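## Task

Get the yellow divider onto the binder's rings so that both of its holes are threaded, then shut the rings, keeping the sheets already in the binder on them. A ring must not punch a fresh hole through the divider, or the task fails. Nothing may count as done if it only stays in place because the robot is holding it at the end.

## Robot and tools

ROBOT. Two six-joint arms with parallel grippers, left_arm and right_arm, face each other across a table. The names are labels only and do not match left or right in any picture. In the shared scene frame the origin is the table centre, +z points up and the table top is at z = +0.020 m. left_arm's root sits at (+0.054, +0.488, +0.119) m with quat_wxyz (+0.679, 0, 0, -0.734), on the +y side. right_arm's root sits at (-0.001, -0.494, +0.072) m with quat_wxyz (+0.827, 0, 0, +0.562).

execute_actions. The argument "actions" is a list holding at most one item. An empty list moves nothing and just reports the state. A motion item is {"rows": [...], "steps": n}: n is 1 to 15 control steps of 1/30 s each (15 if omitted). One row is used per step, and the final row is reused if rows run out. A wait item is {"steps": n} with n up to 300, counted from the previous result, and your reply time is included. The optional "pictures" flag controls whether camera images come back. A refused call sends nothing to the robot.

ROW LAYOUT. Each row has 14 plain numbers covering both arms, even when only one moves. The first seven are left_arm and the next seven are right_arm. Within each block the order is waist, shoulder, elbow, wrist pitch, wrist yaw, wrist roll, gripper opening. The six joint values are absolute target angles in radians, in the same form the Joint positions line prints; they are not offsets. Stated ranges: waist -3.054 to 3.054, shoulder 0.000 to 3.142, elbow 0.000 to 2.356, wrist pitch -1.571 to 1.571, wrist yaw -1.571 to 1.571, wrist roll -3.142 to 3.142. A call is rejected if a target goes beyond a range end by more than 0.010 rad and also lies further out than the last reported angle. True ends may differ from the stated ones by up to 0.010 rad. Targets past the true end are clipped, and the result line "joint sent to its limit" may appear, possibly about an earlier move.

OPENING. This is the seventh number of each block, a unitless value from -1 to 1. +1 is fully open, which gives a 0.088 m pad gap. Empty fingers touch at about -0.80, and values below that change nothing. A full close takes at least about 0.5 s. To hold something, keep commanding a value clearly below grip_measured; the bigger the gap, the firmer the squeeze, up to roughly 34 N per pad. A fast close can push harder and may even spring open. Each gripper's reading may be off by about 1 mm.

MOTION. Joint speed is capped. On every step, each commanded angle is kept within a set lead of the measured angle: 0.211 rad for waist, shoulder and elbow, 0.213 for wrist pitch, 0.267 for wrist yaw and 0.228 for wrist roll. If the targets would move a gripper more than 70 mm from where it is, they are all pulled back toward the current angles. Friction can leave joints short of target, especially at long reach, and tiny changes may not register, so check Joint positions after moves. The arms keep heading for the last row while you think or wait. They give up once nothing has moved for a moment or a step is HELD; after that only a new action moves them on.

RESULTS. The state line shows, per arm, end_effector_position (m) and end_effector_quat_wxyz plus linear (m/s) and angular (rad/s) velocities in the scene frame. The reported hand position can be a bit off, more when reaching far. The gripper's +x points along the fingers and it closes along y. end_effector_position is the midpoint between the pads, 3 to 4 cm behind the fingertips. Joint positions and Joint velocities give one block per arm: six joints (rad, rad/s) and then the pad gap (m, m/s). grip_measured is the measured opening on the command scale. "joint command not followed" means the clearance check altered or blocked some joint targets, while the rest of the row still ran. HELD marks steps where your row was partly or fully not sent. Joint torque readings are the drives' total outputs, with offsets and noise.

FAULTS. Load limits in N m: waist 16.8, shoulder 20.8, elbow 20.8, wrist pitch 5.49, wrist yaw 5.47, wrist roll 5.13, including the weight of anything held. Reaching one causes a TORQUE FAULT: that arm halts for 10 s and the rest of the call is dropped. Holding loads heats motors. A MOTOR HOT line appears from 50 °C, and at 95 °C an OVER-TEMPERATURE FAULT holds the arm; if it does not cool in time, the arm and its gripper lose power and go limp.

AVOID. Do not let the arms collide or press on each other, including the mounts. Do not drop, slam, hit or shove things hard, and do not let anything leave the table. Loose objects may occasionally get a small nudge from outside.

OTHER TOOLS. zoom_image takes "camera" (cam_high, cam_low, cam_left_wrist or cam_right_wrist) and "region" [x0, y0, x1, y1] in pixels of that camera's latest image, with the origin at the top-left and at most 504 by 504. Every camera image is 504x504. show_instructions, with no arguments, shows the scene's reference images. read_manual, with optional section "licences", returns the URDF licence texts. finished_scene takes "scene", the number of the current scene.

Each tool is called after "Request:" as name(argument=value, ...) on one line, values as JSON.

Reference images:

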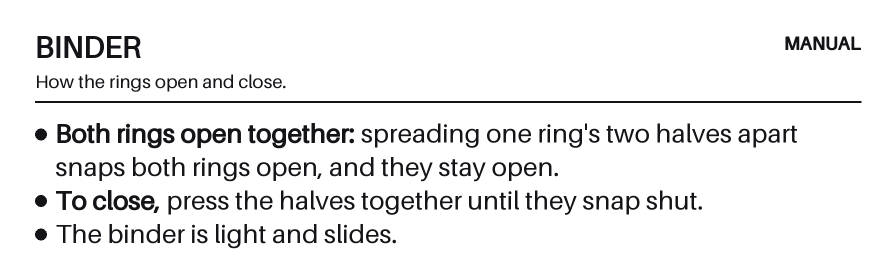

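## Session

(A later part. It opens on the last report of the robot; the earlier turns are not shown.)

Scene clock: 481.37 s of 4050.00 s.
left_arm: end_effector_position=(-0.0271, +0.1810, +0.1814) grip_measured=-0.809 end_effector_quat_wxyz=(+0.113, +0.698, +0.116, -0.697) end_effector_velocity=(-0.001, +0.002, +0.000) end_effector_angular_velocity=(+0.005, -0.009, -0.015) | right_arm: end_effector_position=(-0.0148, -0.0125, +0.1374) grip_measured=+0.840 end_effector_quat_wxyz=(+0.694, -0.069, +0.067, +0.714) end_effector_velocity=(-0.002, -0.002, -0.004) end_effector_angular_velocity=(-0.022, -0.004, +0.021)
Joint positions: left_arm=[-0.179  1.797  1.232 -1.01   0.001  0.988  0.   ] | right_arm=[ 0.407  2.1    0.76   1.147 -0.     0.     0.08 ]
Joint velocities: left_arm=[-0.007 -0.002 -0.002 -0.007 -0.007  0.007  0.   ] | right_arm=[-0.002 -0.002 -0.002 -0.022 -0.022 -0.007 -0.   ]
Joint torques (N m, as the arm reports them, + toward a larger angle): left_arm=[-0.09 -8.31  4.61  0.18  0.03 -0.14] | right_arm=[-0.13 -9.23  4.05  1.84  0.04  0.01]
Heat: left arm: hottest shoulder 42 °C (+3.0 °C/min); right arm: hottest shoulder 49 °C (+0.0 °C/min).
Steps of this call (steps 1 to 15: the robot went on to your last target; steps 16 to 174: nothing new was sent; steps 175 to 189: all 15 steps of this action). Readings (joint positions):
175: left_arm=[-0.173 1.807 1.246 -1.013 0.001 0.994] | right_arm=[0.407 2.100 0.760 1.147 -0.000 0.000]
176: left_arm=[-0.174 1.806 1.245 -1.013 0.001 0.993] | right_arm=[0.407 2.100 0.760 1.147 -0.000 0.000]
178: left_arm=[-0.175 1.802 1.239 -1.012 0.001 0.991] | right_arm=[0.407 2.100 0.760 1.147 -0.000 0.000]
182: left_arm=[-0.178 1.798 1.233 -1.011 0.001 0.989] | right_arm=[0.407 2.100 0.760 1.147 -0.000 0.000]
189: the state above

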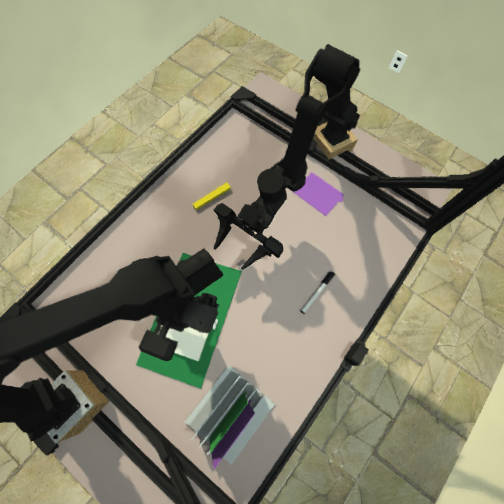

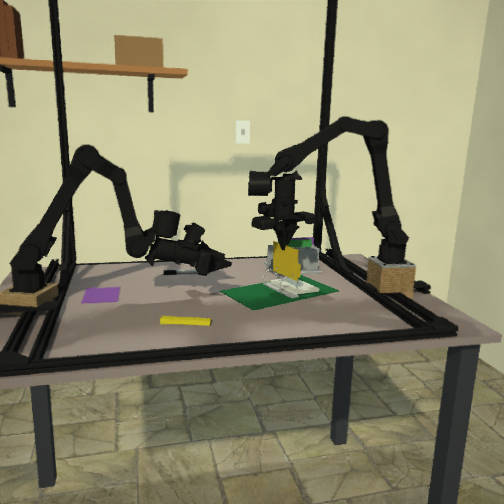

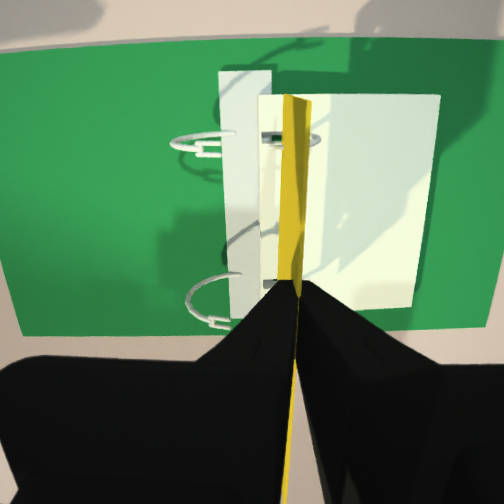

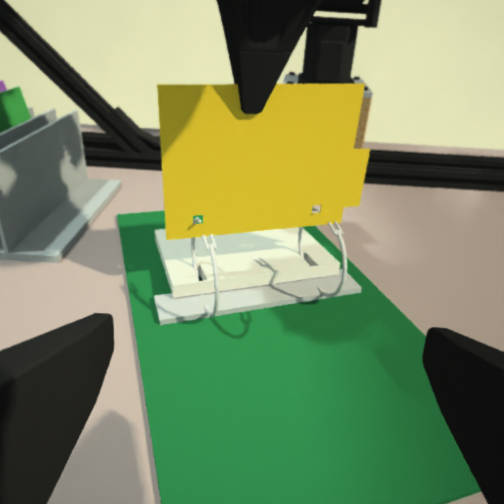

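Request:
execute_actions(actions=[{"rows":[[-0.183,1.784,1.219,-1.008,0,0.982,-0.95,0.407,2.103,0.757,1.146,0,0,0.84],[-0.185,1.780,1.213,-1.006,0,0.980,-0.95,0.407,2.103,0.757,1.146,0,0,0.84],[-0.187,1.776,1.208,-1.005,0,0.978,-0.95,0.407,2.103,0.757,1.146,0,0,0.84]],"steps":15}])

Request:
zoom_image(camera="cam_right_wrist", region=[185, 190, 345, 250])

Request:
zoom_image(camera="cam_left_wrist", region=[220, 80, 380, 300])

Scene clock: 486.23 s of 4050.00 s.
left_arm: end_effector_position=(-0.0279, +0.1842, +0.1811) grip_measured=-0.809 end_effector_quat_wxyz=(+0.114, +0.698, +0.116, -0.697) end_effector_velocity=(+0.004, +0.006, -0.001) end_effector_angular_velocity=(+0.020, -0.028, +0.019) | right_arm: end_effector_position=(-0.0148, -0.0125, +0.1374) grip_measured=+0.840 end_effector_quat_wxyz=(+0.694, -0.069, +0.067, +0.714) end_effector_velocity=(+0.000, -0.002, -0.003) end_effector_angular_velocity=(-0.012, -0.006, +0.006)
Joint positions: left_arm=[-0.184  1.785  1.216 -1.004 -0.     0.982  0.   ] | right_arm=[ 0.407  2.1    0.76   1.147 -0.     0.     0.08 ]
Joint velocities: left_arm=[-0.002 -0.002 -0.007 -0.022 -0.022 -0.022  0.   ] | right_arm=[-0.002 -0.002 -0.007 -0.007 -0.007 -0.007 -0.   ]
Joint torques (N m, as the arm reports them, + toward a larger angle): left_arm=[-0.29 -8.05  4.92  0.07  0.08 -0.11] | right_arm=[ 0.14 -9.08  3.99  1.88  0.02  0.  ]
Heat: left arm: hottest shoulder 42 °C (+2.0 °C/min); right arm: hottest shoulder 49 °C (+0.0 °C/min).
Steps of this call (steps 1 to 15: the robot went on to your last target; steps 16 to 131: nothing new was sent; steps 132 to 146: all 15 steps of this action). Readings (joint positions):
132: left_arm=[-0.179 1.796 1.231 -1.010 0.001 0.988] | right_arm=[0.407 2.100 0.760 1.147 -0.000 0.000]
133: left_arm=[-0.179 1.795 1.229 -1.009 0.001 0.987] | right_arm=[0.407 2.100 0.760 1.147 -0.000 0.000]
135: left_arm=[-0.181 1.791 1.223 -1.008 0.001 0.985] | right_arm=[0.407 2.100 0.760 1.147 -0.000 0.000]
139: left_arm=[-0.184 1.786 1.218 -1.006 0.000 0.983] | right_arm=[0.407 2.100 0.760 1.147 -0.000 0.000]
146: the state above

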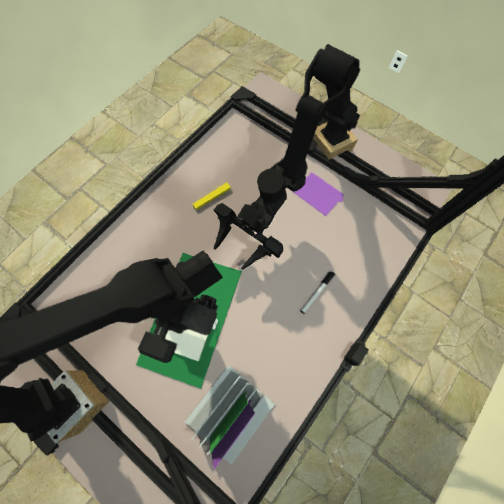

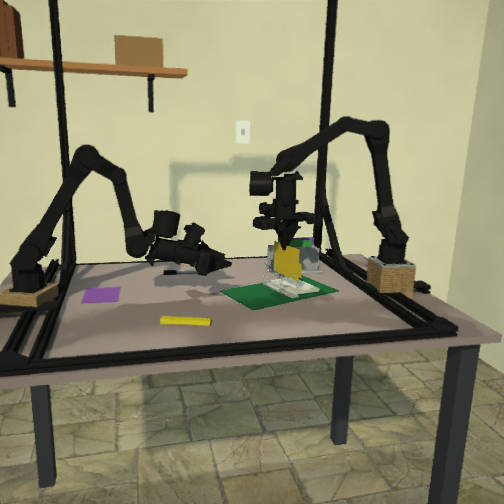

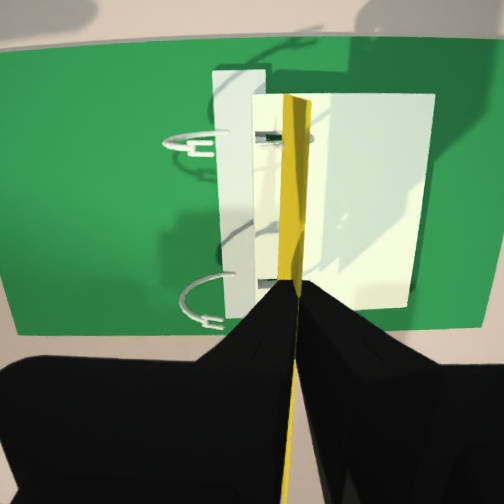

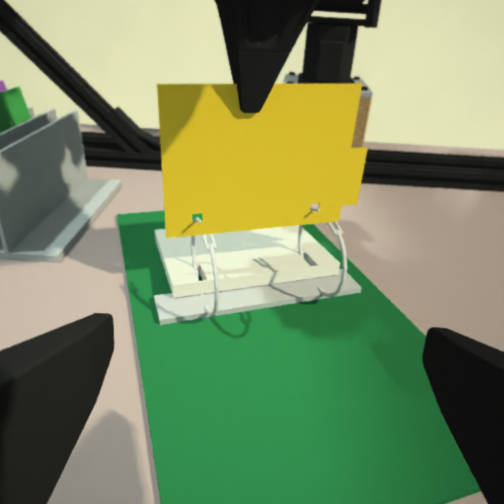

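Region (185, 190, 345, 250) of cam_right_wrist's 504x504 image, scaled by 3.150, with more detail than that image has; it fills the top 189 rows of this view, and the rest is white.

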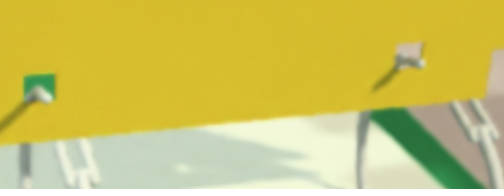

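Region (220, 80, 380, 300) of cam_left_wrist's 504x504 image, scaled by 2.291, with more detail than that image has; it fills the left 367 columns of this view, and the rest is white.

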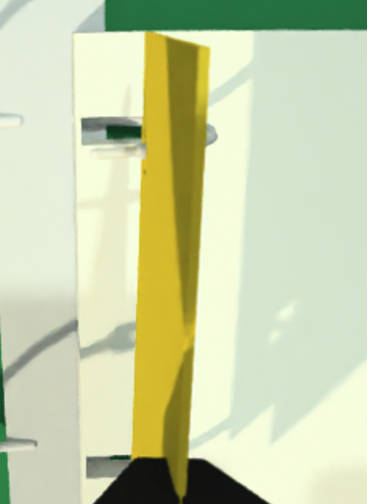

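Request:
execute_actions(actions=[{"rows":[[-0.188,1.776,1.202,-1.001,0,0.977,-0.95,0.407,2.103,0.757,1.146,0,0,0.84],[-0.190,1.774,1.195,-0.996,0,0.975,-0.95,0.407,2.103,0.757,1.146,0,0,0.84],[-0.192,1.770,1.188,-0.991,0,0.973,-0.95,0.407,2.103,0.757,1.146,0,0,0.84]],"steps":15}])

Request:
zoom_image(camera="cam_right_wrist", region=[185, 190, 345, 250])

Scene clock: 495.67 s of 4050.00 s.
left_arm: end_effector_position=(-0.0286, +0.1878, +0.1781) grip_measured=-0.809 end_effector_quat_wxyz=(+0.113, +0.699, +0.116, -0.697) end_effector_velocity=(+0.003, +0.002, -0.001) end_effector_angular_velocity=(+0.006, -0.024, +0.005) | right_arm: end_effector_position=(-0.0148, -0.0126, +0.1373) grip_measured=+0.840 end_effector_quat_wxyz=(+0.694, -0.069, +0.067, +0.714) end_effector_velocity=(+0.000, +0.000, +0.000) end_effector_angular_velocity=(-0.002, -0.006, +0.006)
Joint positions: left_arm=[-0.19   1.779  1.196 -0.992 -0.001  0.977  0.   ] | right_arm=[ 0.407  2.1    0.76   1.147 -0.     0.     0.08 ]
Joint velocities: left_arm=[-0.002  0.002 -0.002 -0.007 -0.022 -0.007  0.   ] | right_arm=[-0.002 -0.002  0.002 -0.007 -0.007 -0.007 -0.   ]
Joint torques (N m, as the arm reports them, + toward a larger angle): left_arm=[-0.22 -8.06  4.64  0.19  0.11 -0.16] | right_arm=[ 0.06 -8.96  3.91  1.9  -0.02 -0.03]
Heat: left arm: hottest shoulder 42 °C (+2.0 °C/min); right arm: hottest shoulder 49 °C (+0.0 °C/min).
Steps of this call (steps 1 to 15: the robot went on to your last target; steps 16 to 268: nothing new was sent; steps 269 to 283: all 15 steps of this action). Readings (joint positions):
269: left_arm=[-0.186 1.784 1.214 -1.004 -0.001 0.981] | right_arm=[0.407 2.100 0.760 1.147 -0.000 0.000]
270: left_arm=[-0.186 1.784 1.213 -1.003 -0.001 0.981] | right_arm=[0.407 2.100 0.760 1.147 -0.000 0.000]
272: left_arm=[-0.187 1.782 1.206 -0.999 -0.001 0.980] | right_arm=[0.407 2.100 0.760 1.147 -0.000 0.000]
276: left_arm=[-0.189 1.780 1.197 -0.995 -0.001 0.978] | right_arm=[0.407 2.100 0.760 1.147 -0.000 0.000]
283: the state above

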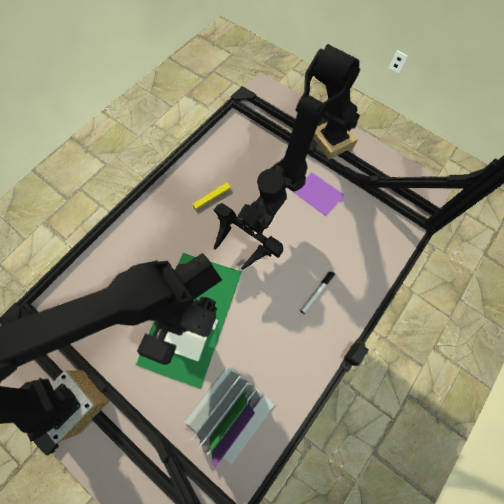

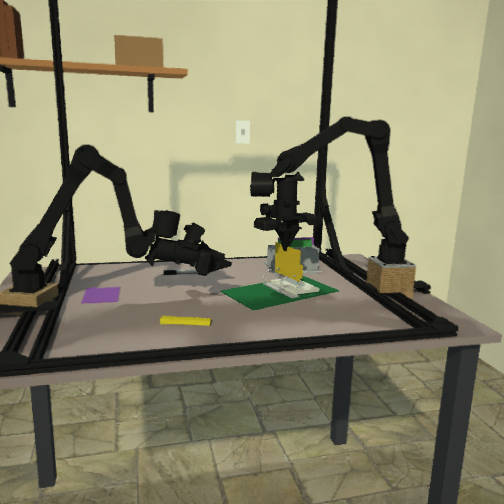

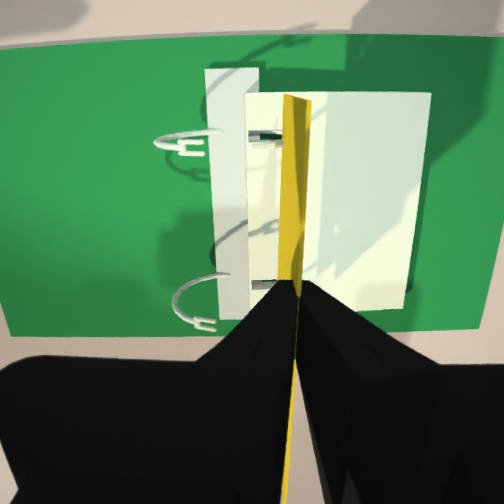

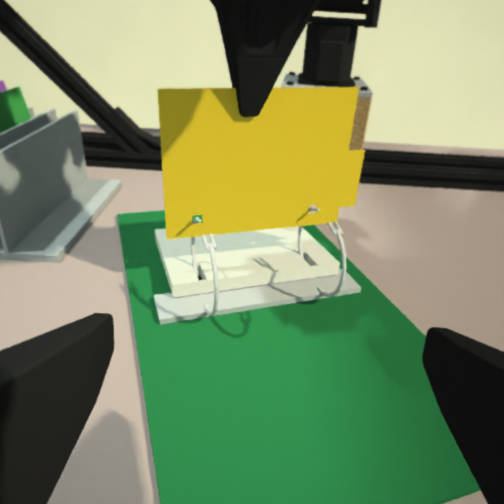

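Region (185, 190, 345, 250) of cam_right_wrist's 504x504 image, scaled by 3.150, with more detail than that image has; it fills the top 189 rows of this view, and the rest is white.

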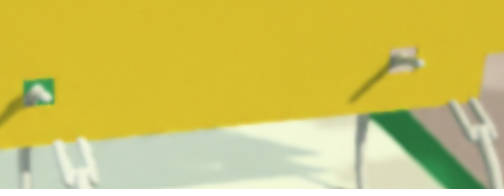

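Request:
execute_actions(actions=[{"rows":[[-0.192,1.770,1.188,-0.991,0,0.973,-0.78,0.407,2.103,0.757,1.146,0,0,0.84],[-0.192,1.770,1.188,-0.991,0,0.973,-0.7,0.407,2.103,0.757,1.146,0,0,0.84],[-0.194,1.766,1.183,-0.990,0,0.971,-0.65,0.407,2.103,0.757,1.146,0,0,0.84],[-0.197,1.760,1.175,-0.988,0,0.968,-0.6,0.407,2.103,0.757,1.146,0,0,0.84],[-0.200,1.754,1.168,-0.986,0,0.965,-0.55,0.407,2.103,0.757,1.146,0,0,0.84],[-0.203,1.748,1.160,-0.985,0,0.962,-0.5,0.407,2.103,0.757,1.146,0,0,0.84],[-0.206,1.742,1.152,-0.983,0,0.959,-0.45,0.407,2.103,0.757,1.146,0,0,0.84],[-0.209,1.737,1.145,-0.981,0,0.956,-0.4,0.407,2.103,0.757,1.146,0,0,0.84],[-0.212,1.731,1.137,-0.979,0,0.953,-0.4,0.407,2.103,0.757,1.146,0,0,0.84],[-0.2165,1.724,1.128,-0.9775,0,0.949,-0.4,0.407,2.103,0.757,1.146,0,0,0.84]],"steps":15}])

Scene clock: 502.87 s of 4050.00 s.
left_arm: end_effector_position=(-0.0321, +0.2019, +0.1772) grip_measured=-0.417 end_effector_quat_wxyz=(+0.112, +0.699, +0.116, -0.697) end_effector_velocity=(-0.001, +0.012, -0.001) end_effector_angular_velocity=(+0.018, +0.002, -0.005) | right_arm: end_effector_position=(-0.0148, -0.0126, +0.1373) grip_measured=+0.840 end_effector_quat_wxyz=(+0.694, -0.069, +0.067, +0.714) end_effector_velocity=(+0.000, -0.002, -0.003) end_effector_angular_velocity=(-0.012, +0.008, +0.003)
Joint positions: left_arm=[-0.213  1.735  1.139 -0.981 -0.001  0.955  0.019] | right_arm=[ 0.407  2.1    0.76   1.147 -0.     0.     0.08 ]
Joint velocities: left_arm=[-0.012 -0.027 -0.037 -0.007  0.007 -0.007  0.008] | right_arm=[-0.002 -0.002 -0.007 -0.007 -0.007  0.007 -0.   ]
Joint torques (N m, as the arm reports them, + toward a larger angle): left_arm=[-0.28 -7.31  4.51  0.26  0.09 -0.1 ] | right_arm=[-0.02 -8.97  3.93  1.86  0.01 -0.03]
Heat: left arm: hottest shoulder 42 °C (+1.0 °C/min); right arm: hottest shoulder 50 °C (+1.0 °C/min). Fold the right arm in close to its base before you think long.
MOTOR HOT: a motor of the right arm reached 50 °C. Now the hottest motor of the right arm, joint 2 (shoulder), reports 50 °C. The temperature limit of the motors' drives, at which the controller stops that arm, is 95 °C. To cool a motor, set the load down, stop pushing, or move to a pose that needs little force.
Steps of this call (steps 1 to 15: the robot went on to your last target; steps 16 to 201: nothing new was sent; steps 202 to 216: all 15 steps of this action). Readings (joint positions):
202: left_arm=[-0.191 1.778 1.195 -0.992 -0.001 0.977] | right_arm=[0.407 2.100 0.760 1.147 -0.000 0.000]
203: left_arm=[-0.191 1.778 1.195 -0.992 -0.001 0.977] | right_arm=[0.407 2.100 0.760 1.147 -0.000 0.000]
205: left_arm=[-0.191 1.777 1.193 -0.991 -0.001 0.976] | right_arm=[0.407 2.100 0.760 1.147 -0.000 0.000]
209: left_arm=[-0.198 1.760 1.173 -0.987 -0.001 0.968] | right_arm=[0.407 2.100 0.760 1.147 -0.000 0.000]
216: the state above

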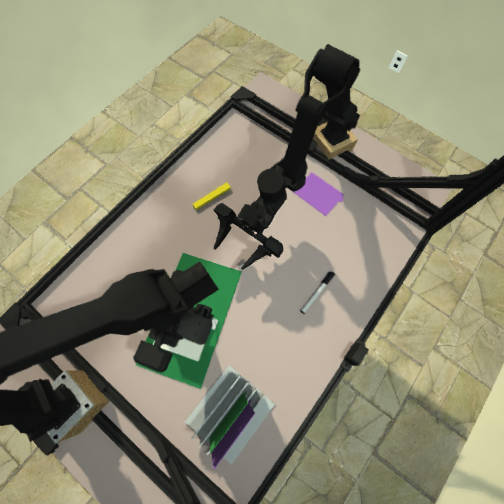

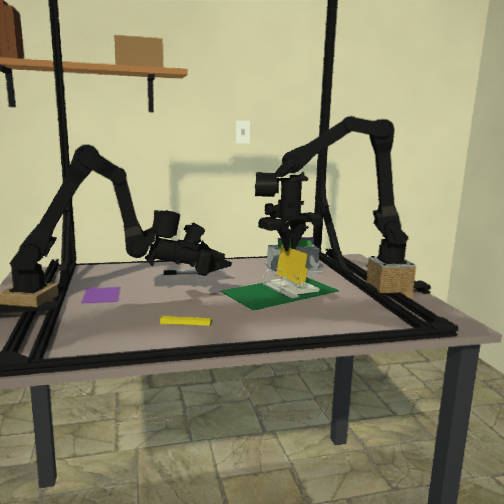

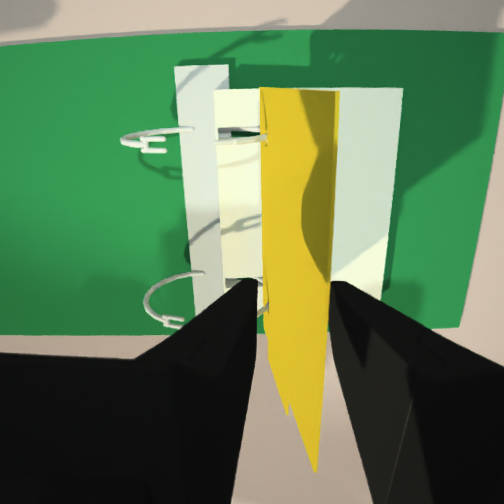

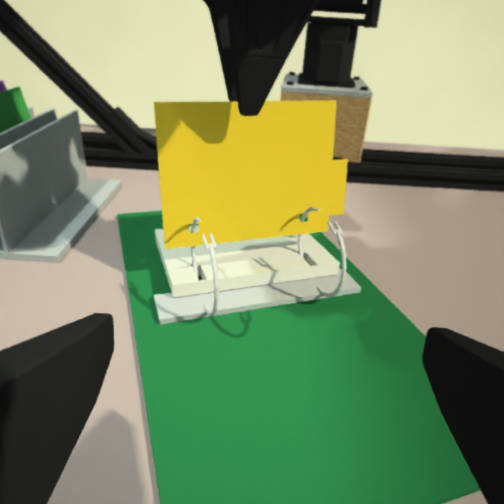

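Request:
execute_actions(actions=[{"rows":[[-0.22,1.716,1.135,-0.99,0,0.949,-0.3,0.407,2.103,0.757,1.146,0,0,0.84],[-0.223,1.708,1.145,-1.008,0,0.949,-0.2,0.38,2.0,0.75,1.0,0,0,0.84],[-0.226,1.70,1.155,-1.026,0,0.949,-0.1,0.35,1.9,0.74,0.9,0,0,0.84],[-0.228,1.692,1.165,-1.044,0,0.949,0,0.3,1.8,0.73,0.75,0,0,0.84],[-0.23,1.684,1.175,-1.062,0,0.949,0.1,0.25,1.7,0.72,0.6,0,0,0.84],[-0.23,1.678,1.19,-1.08,0,0.949,0.2,0.2,1.6,0.71,0.45,0,0,0.84],[-0.23,1.674,1.205,-1.1,0,0.949,0.3,0.15,1.5,0.7,0.3,0,0,0.84],[-0.23,1.67,1.22,-1.12,0,0.949,0.4,0.1,1.4,0.69,0.15,0,0,0.84],[-0.23,1.67,1.235,-1.14,0,0.949,0.5,0.05,1.3,0.68,0.0,0,0,0.84],[-0.23,1.67,1.25,-1.15,0,0.949,0.6,0,1.2,0.67,-0.1,0,0,0.84]],"steps":15}])

Scene clock: 512.93 s of 4050.00 s.
left_arm: end_effector_position=(-0.0347, +0.2075, +0.2177) grip_measured=+0.541 end_effector_quat_wxyz=(+0.108, +0.699, +0.111, -0.698) end_effector_velocity=(+0.004, +0.008, +0.016) end_effector_angular_velocity=(+0.042, -0.021, -0.005) | right_arm: end_effector_position=(+0.1451, -0.0915, +0.2209) grip_measured=+0.840 end_effector_quat_wxyz=(+0.808, -0.094, +0.134, +0.566) end_effector_velocity=(+0.150, -0.274, +0.230) end_effector_angular_velocity=(-0.195, +0.070, -0.563)
Joint positions: left_arm=[-0.228  1.675  1.238 -1.138 -0.001  0.953  0.066] | right_arm=[0.031 1.563 0.694 0.54  0.001 0.    0.08 ]
Joint velocities: left_arm=[ 0.002 -0.007  0.056 -0.11  -0.007  0.007  0.026] | right_arm=[-0.54  -1.487 -0.134 -1.56   0.022  0.007  0.   ]
Joint torques (N m, as the arm reports them, + toward a larger angle): left_arm=[-0.24 -6.81  6.58 -0.01  0.1  -0.15] | right_arm=[ 1.83 -8.65  4.9   1.84 -0.09  0.02]
Heat: left arm: hottest shoulder 42 °C (+1.0 °C/min); right arm: hottest shoulder 50 °C (+1.0 °C/min). Fold the right arm in close to its base before you think long.
MOTOR HOT: still on. Now the hottest motor of the right arm, joint 2 (shoulder), reports 50 °C; a drive's own limit is 95 °C.
Steps of this call (steps 1 to 15: the robot went on to your last target; steps 16 to 90: nothing new was sent; then 6.57 s passed at rest; steps 91 to 105: all 15 steps of this action). Readings (joint positions):
91: left_arm=[-0.215 1.732 1.136 -0.979 -0.001 0.953] | right_arm=[0.407 2.100 0.760 1.147 -0.000 0.000]
92: left_arm=[-0.215 1.730 1.136 -0.982 -0.001 0.953] | right_arm=[0.407 2.092 0.760 1.130 -0.000 0.000]
94: left_arm=[-0.219 1.722 1.138 -1.006 -0.001 0.953] | right_arm=[0.392 2.027 0.751 1.012 -0.001 0.000]
98: left_arm=[-0.226 1.697 1.171 -1.066 -0.001 0.953] | right_arm=[0.273 1.859 0.738 0.856 -0.002 0.000]
105: the state above

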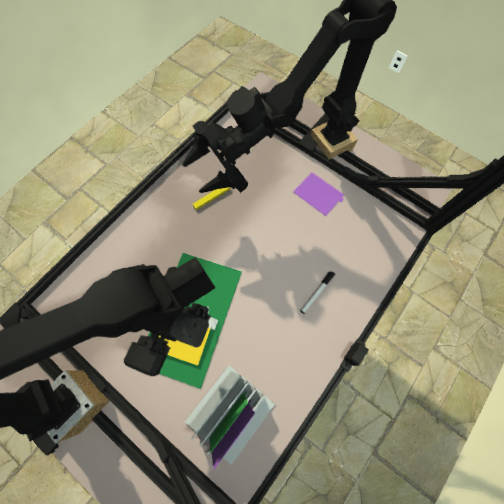

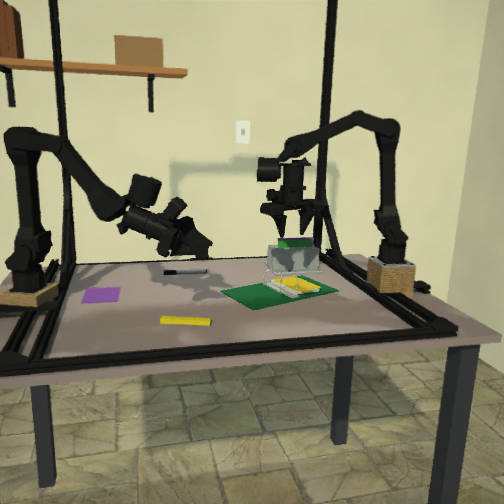

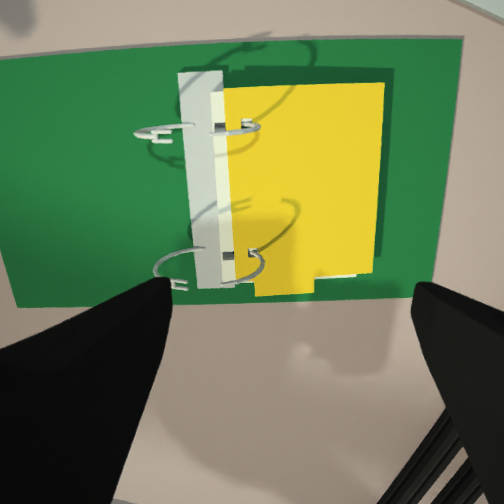

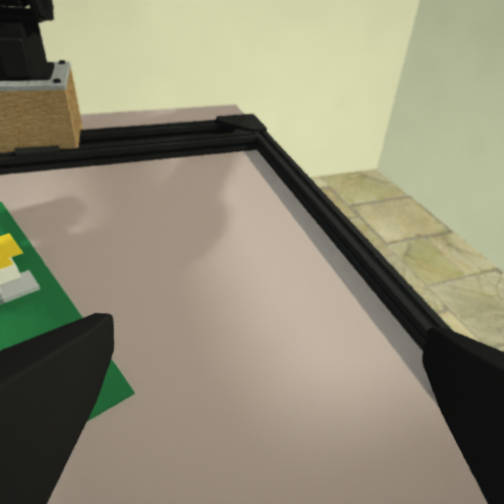

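Request:
execute_actions(actions=[{"rows":[[-0.2,1.68,1.26,-1.155,0,0.98,0.8,0,1.1,0.66,-0.2,0,0,0.84],[-0.16,1.69,1.275,-1.16,0,1.02,0.9,0,1.0,0.65,-0.3,0,0,0.84],[-0.12,1.70,1.29,-1.165,0,1.06,0.9,0,0.92,0.64,-0.4,0,0,0.84],[-0.08,1.71,1.3,-1.168,0,1.095,0.9,0,0.85,0.64,-0.4,0,0,0.84],[-0.045,1.717,1.31,-1.17,0,1.125,0.9,0,0.85,0.64,-0.4,0,0,0.84],[-0.014,1.722,1.312,-1.172,0,1.147,0.9,0,0.85,0.64,-0.4,0,0,0.84]],"steps":15}])

Request:
execute_actions(actions=[{"steps":8}])

Scene clock: 518.80 s of 4050.00 s.
left_arm: end_effector_position=(+0.0239, +0.1852, +0.2233) grip_measured=+0.897 end_effector_quat_wxyz=(+0.114, +0.698, +0.121, -0.696) end_effector_velocity=(+0.002, -0.003, +0.004) end_effector_angular_velocity=(-0.008, -0.006, -0.020) | right_arm: end_effector_position=(+0.1020, -0.2333, +0.2628) grip_measured=+0.840 end_effector_quat_wxyz=(+0.790, -0.165, +0.243, +0.538) end_effector_velocity=(-0.003, -0.007, +0.010) end_effector_angular_velocity=(+0.024, -0.025, +0.016)
Joint positions: left_arm=[-0.02   1.713  1.303 -1.17   0.     1.138  0.083] | right_arm=[ 0.003  0.861  0.657 -0.392  0.001  0.     0.08 ]
Joint velocities: left_arm=[ 0.002  0.002  0.017 -0.007 -0.007  0.022  0.001] | right_arm=[-0.002 -0.056 -0.002 -0.022 -0.007 -0.022 -0.   ]
Joint torques (N m, as the arm reports them, + toward a larger angle): left_arm=[ 0.36 -5.36  6.76  0.    0.05  0.13] | right_arm=[-0.12 -3.49  5.32  1.6  -0.02  0.02]
Heat: left arm: hottest shoulder 42 °C (+0.0 °C/min); right arm: hottest shoulder 49 °C (+0.0 °C/min). Fold the right arm in close to its base before you think long.
MOTOR HOT: still on. Now the hottest motor of the right arm, joint 2 (shoulder), reports 49 °C; a drive's own limit is 95 °C.
Steps of this call (steps 1 to 45: the robot went on to your last target; steps 46 to 110: nothing new was sent; then 1.70 s passed at rest; steps 111 to 125: all 15 steps of this action). Readings (joint positions):
111: left_arm=[-0.227 1.675 1.244 -1.150 -0.001 0.954] | right_arm=[0.003 1.196 0.680 -0.109 0.001 0.000]
112: left_arm=[-0.220 1.676 1.247 -1.153 -0.001 0.965] | right_arm=[0.003 1.169 0.678 -0.150 0.001 0.000]
114: left_arm=[-0.182 1.682 1.262 -1.158 -0.000 1.011] | right_arm=[0.003 1.073 0.664 -0.257 0.001 0.000]
118: left_arm=[-0.059 1.703 1.296 -1.163 -0.000 1.100] | right_arm=[0.003 0.904 0.658 -0.349 0.001 0.000]
125: the state above

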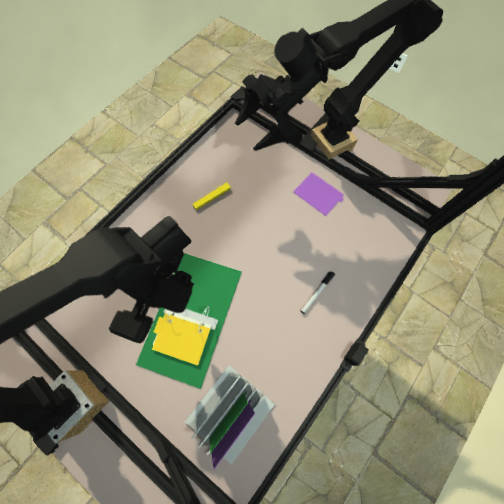

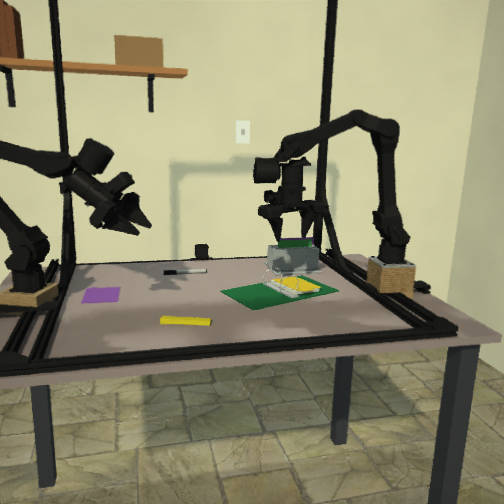

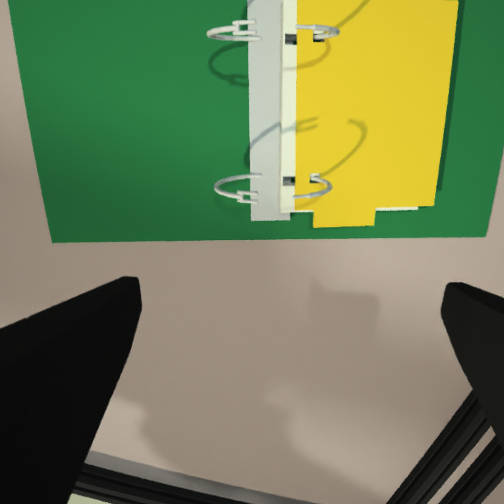

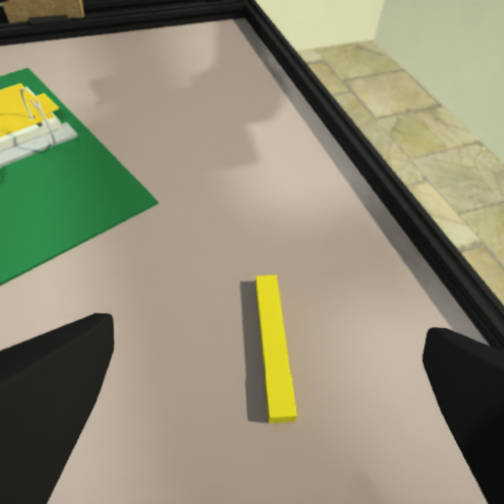

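Scene clock: 519.07 s of 4050.00 s.
left_arm: end_effector_position=(+0.0248, +0.1848, +0.2235) grip_measured=+0.900 end_effector_quat_wxyz=(+0.114, +0.698, +0.120, -0.697) end_effector_velocity=(-0.002, +0.002, +0.000) end_effector_angular_velocity=(+0.008, +0.007, -0.010) | right_arm: end_effector_position=(+0.1017, -0.2343, +0.2633) grip_measured=+0.840 end_effector_quat_wxyz=(+0.791, -0.165, +0.242, +0.538) end_effector_velocity=(-0.002, -0.004, -0.002) end_effector_angular_velocity=(-0.012, +0.003, +0.008)
Joint positions: left_arm=[-0.017  1.714  1.304 -1.17   0.     1.142  0.083] | right_arm=[ 0.003  0.855  0.656 -0.396  0.001  0.     0.08 ]
Joint velocities: left_arm=[-0.002 -0.002 -0.002 -0.007  0.007  0.007 -0.   ] | right_arm=[-0.002 -0.012 -0.002 -0.022 -0.007 -0.007 -0.   ]
Joint torques (N m, as the arm reports them, + toward a larger angle): left_arm=[ 0.08 -5.42  6.93 -0.03  0.06  0.13] | right_arm=[-0.16 -3.52  5.3   1.62 -0.02 -0.01]
Heat: left arm: hottest shoulder 42 °C (+0.0 °C/min); right arm: hottest shoulder 49 °C (+0.0 °C/min). Fold the right arm in close to its base before you think long.
MOTOR HOT: still on. Now the hottest motor of the right arm, joint 2 (shoulder), reports 49 °C; a drive's own limit is 95 °C.
Steps of this call (steps 1 to 8: the robot went on to your last target). Readings (joint positions):
1: left_arm=[-0.019 1.713 1.303 -1.170 0.000 1.140] | right_arm=[0.003 0.859 0.657 -0.393 0.001 0.000]
2: left_arm=[-0.019 1.713 1.304 -1.170 0.000 1.141] | right_arm=[0.003 0.857 0.657 -0.394 0.001 0.000]
4: left_arm=[-0.018 1.713 1.304 -1.170 0.000 1.142] | right_arm=[0.003 0.856 0.657 -0.395 0.001 0.000]
8: the state above

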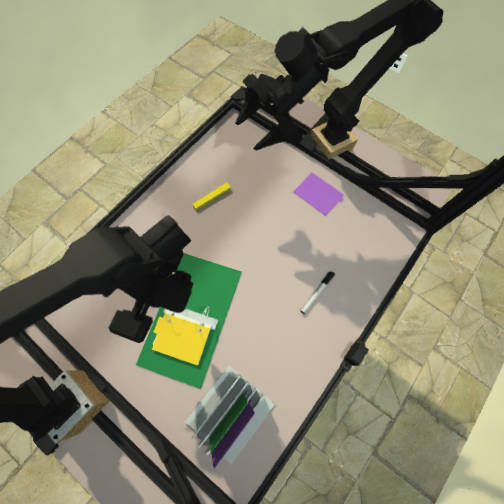

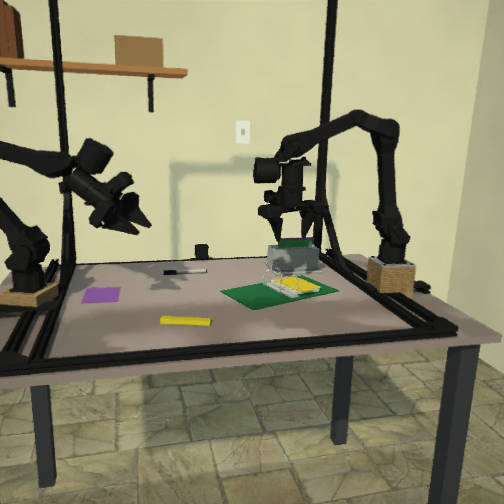

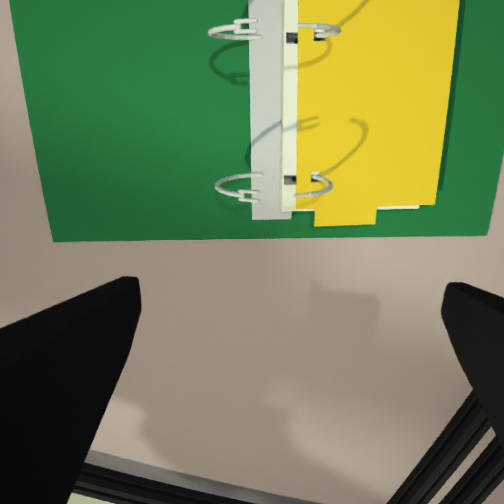

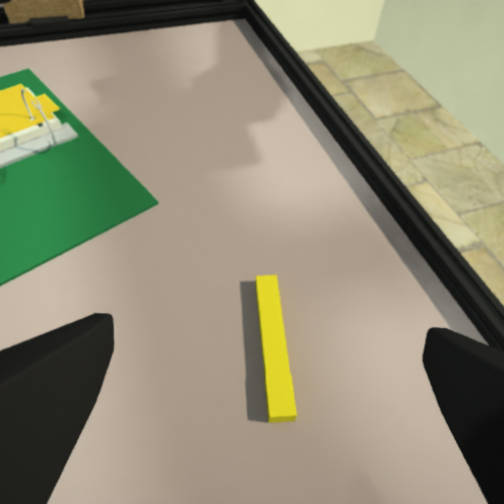

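Request:
execute_actions(actions=[{"rows":[[-0.025,1.73,1.29,-1.14,0,1.14,0.9,0,0.85,0.64,-0.4,0,0,0.84],[-0.033,1.742,1.265,-1.1,0,1.13,0.9,0,0.85,0.64,-0.4,0,0,0.84],[-0.04,1.754,1.24,-1.06,0,1.122,0.9,0,0.85,0.64,-0.4,0,0,0.84],[-0.046,1.766,1.215,-1.02,0,1.116,0.9,0,0.85,0.64,-0.4,0,0,0.84],[-0.048,1.778,1.19,-0.985,0,1.114,0.9,0,0.85,0.64,-0.4,0,0,0.84],[-0.048,1.79,1.165,-0.95,0,1.114,0.9,0,0.85,0.64,-0.4,0,0,0.84],[-0.048,1.80,1.145,-0.92,0,1.114,0.9,0,0.85,0.64,-0.4,0,0,0.84],[-0.048,1.81,1.125,-0.89,0,1.114,0.9,0,0.85,0.64,-0.4,0,0,0.84],[-0.048,1.818,1.11,-0.87,0,1.114,0.9,0,0.85,0.64,-0.4,0,0,0.84],[-0.048,1.822,1.098,-0.857,0,1.114,0.9,0,0.85,0.64,-0.4,0,0,0.84]],"steps":15}])

Request:
execute_actions(actions=[{"steps":8}])

Scene clock: 534.73 s of 4050.00 s.
left_arm: end_effector_position=(+0.0158, +0.1830, +0.1475) grip_measured=+0.900 end_effector_quat_wxyz=(+0.112, +0.699, +0.119, -0.697) end_effector_velocity=(-0.001, -0.013, -0.015) end_effector_angular_velocity=(-0.092, -0.011, -0.000) | right_arm: end_effector_position=(+0.1017, -0.2344, +0.2632) grip_measured=+0.840 end_effector_quat_wxyz=(+0.791, -0.165, +0.243, +0.537) end_effector_velocity=(-0.001, -0.002, -0.004) end_effector_angular_velocity=(-0.012, +0.003, +0.008)
Joint positions: left_arm=[-0.045  1.815  1.11  -0.875  0.     1.119  0.083] | right_arm=[ 0.003  0.855  0.656 -0.397  0.001  0.     0.08 ]
Joint velocities: left_arm=[-0.007  0.002 -0.061  0.154 -0.022 -0.007 -0.   ] | right_arm=[-0.002 -0.002 -0.007 -0.007 -0.007 -0.007 -0.   ]
Joint torques (N m, as the arm reports them, + toward a larger angle): left_arm=[-0.26 -6.16  4.76  0.31  0.07 -0.13] | right_arm=[-0.21 -3.42  5.59  1.58 -0.02 -0.02]
Heat: left arm: hottest shoulder 41 °C (-1.0 °C/min); right arm: hottest shoulder 45 °C (-4.0 °C/min).
MOTOR HOT: cleared. Now the hottest motor of the right arm, joint 2 (shoulder), reports 45 °C.
Steps of this call (steps 1 to 15: the robot went on to your last target; steps 16 to 90: nothing new was sent; then 12.17 s passed at rest; steps 91 to 105: all 15 steps of this action). Readings (joint positions):
91: left_arm=[-0.017 1.715 1.305 -1.169 0.000 1.143] | right_arm=[0.003 0.855 0.656 -0.397 0.001 0.000]
92: left_arm=[-0.018 1.716 1.301 -1.157 0.000 1.143] | right_arm=[0.003 0.855 0.656 -0.397 0.001 0.000]
94: left_arm=[-0.025 1.723 1.282 -1.105 0.000 1.136] | right_arm=[0.003 0.855 0.656 -0.397 0.001 0.000]
98: left_arm=[-0.043 1.766 1.201 -0.984 0.000 1.124] | right_arm=[0.003 0.855 0.656 -0.397 0.001 0.000]
105: the state above

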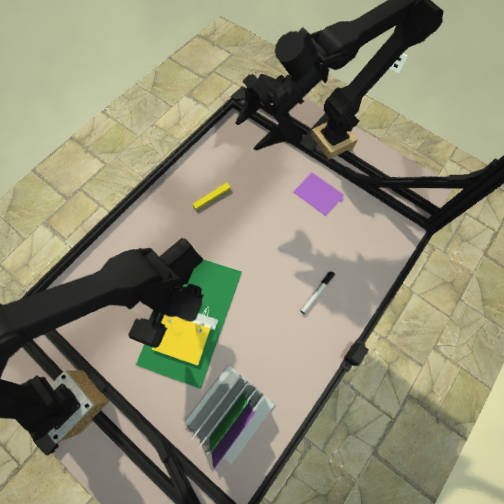

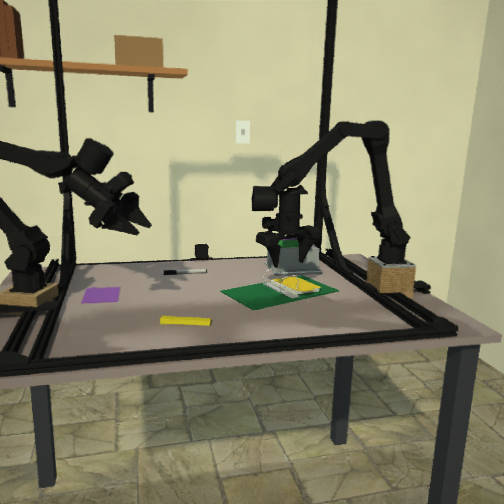

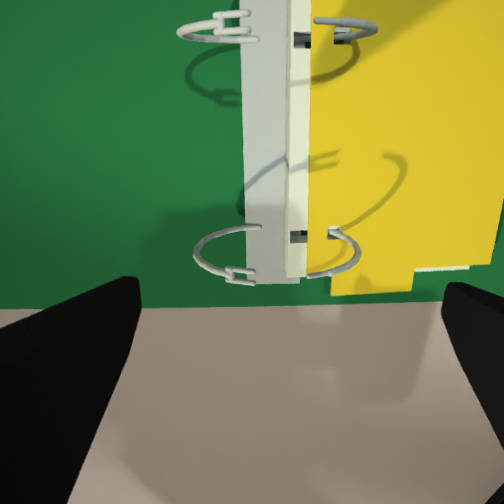

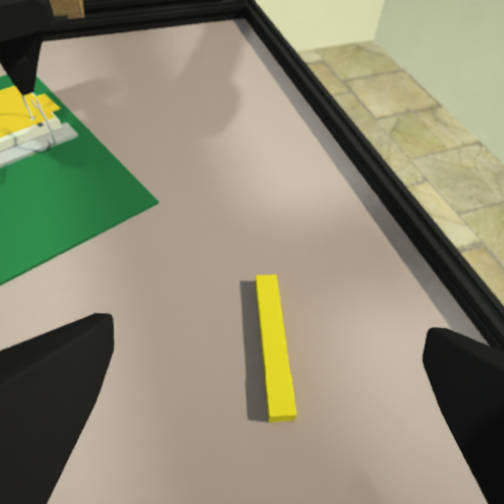

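Scene clock: 535.00 s of 4050.00 s.
left_arm: end_effector_position=(+0.0154, +0.1809, +0.1466) grip_measured=+0.900 end_effector_quat_wxyz=(+0.116, +0.697, +0.115, -0.698) end_effector_velocity=(+0.003, +0.000, -0.001) end_effector_angular_velocity=(-0.005, -0.021, +0.005) | right_arm: end_effector_position=(+0.1017, -0.2344, +0.2633) grip_measured=+0.840 end_effector_quat_wxyz=(+0.791, -0.165, +0.242, +0.537) end_effector_velocity=(-0.001, -0.001, -0.002) end_effector_angular_velocity=(-0.012, -0.010, +0.016)
Joint positions: left_arm=[-0.046  1.816  1.106 -0.86   0.     1.118  0.083] | right_arm=[ 0.003  0.854  0.656 -0.397  0.001  0.     0.08 ]
Joint velocities: left_arm=[-0.002 -0.002 -0.007  0.007 -0.022 -0.007 -0.   ] | right_arm=[-0.002 -0.002 -0.002 -0.007 -0.007 -0.022 -0.   ]
Joint torques (N m, as the arm reports them, + toward a larger angle): left_arm=[-0.22 -6.06  4.58  0.23  0.06 -0.1 ] | right_arm=[-0.31 -3.36  5.5   1.58 -0.03 -0.03]
Heat: left arm: hottest shoulder 41 °C (-1.0 °C/min); right arm: hottest shoulder 45 °C (-4.0 °C/min).
Steps of this call (steps 1 to 8: the robot went on to your last target). Readings (joint positions):
1: left_arm=[-0.046 1.816 1.108 -0.870 0.000 1.119] | right_arm=[0.003 0.855 0.656 -0.397 0.001 0.000]
2: left_arm=[-0.046 1.816 1.108 -0.867 0.000 1.119] | right_arm=[0.003 0.854 0.656 -0.397 0.001 0.000]
4: left_arm=[-0.046 1.816 1.108 -0.863 0.000 1.118] | right_arm=[0.003 0.854 0.656 -0.397 0.001 0.000]
8: the state above

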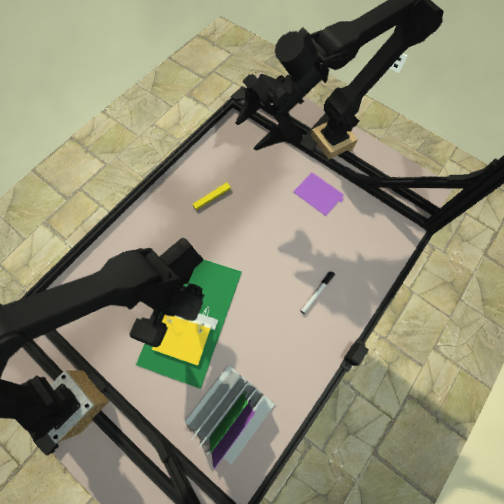

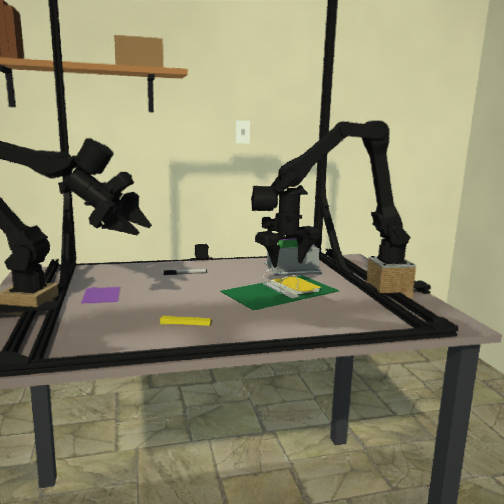

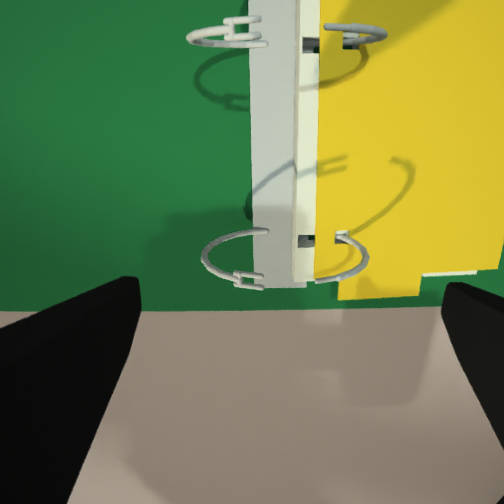

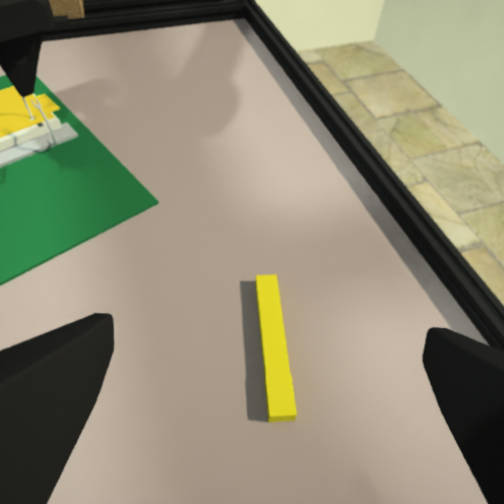

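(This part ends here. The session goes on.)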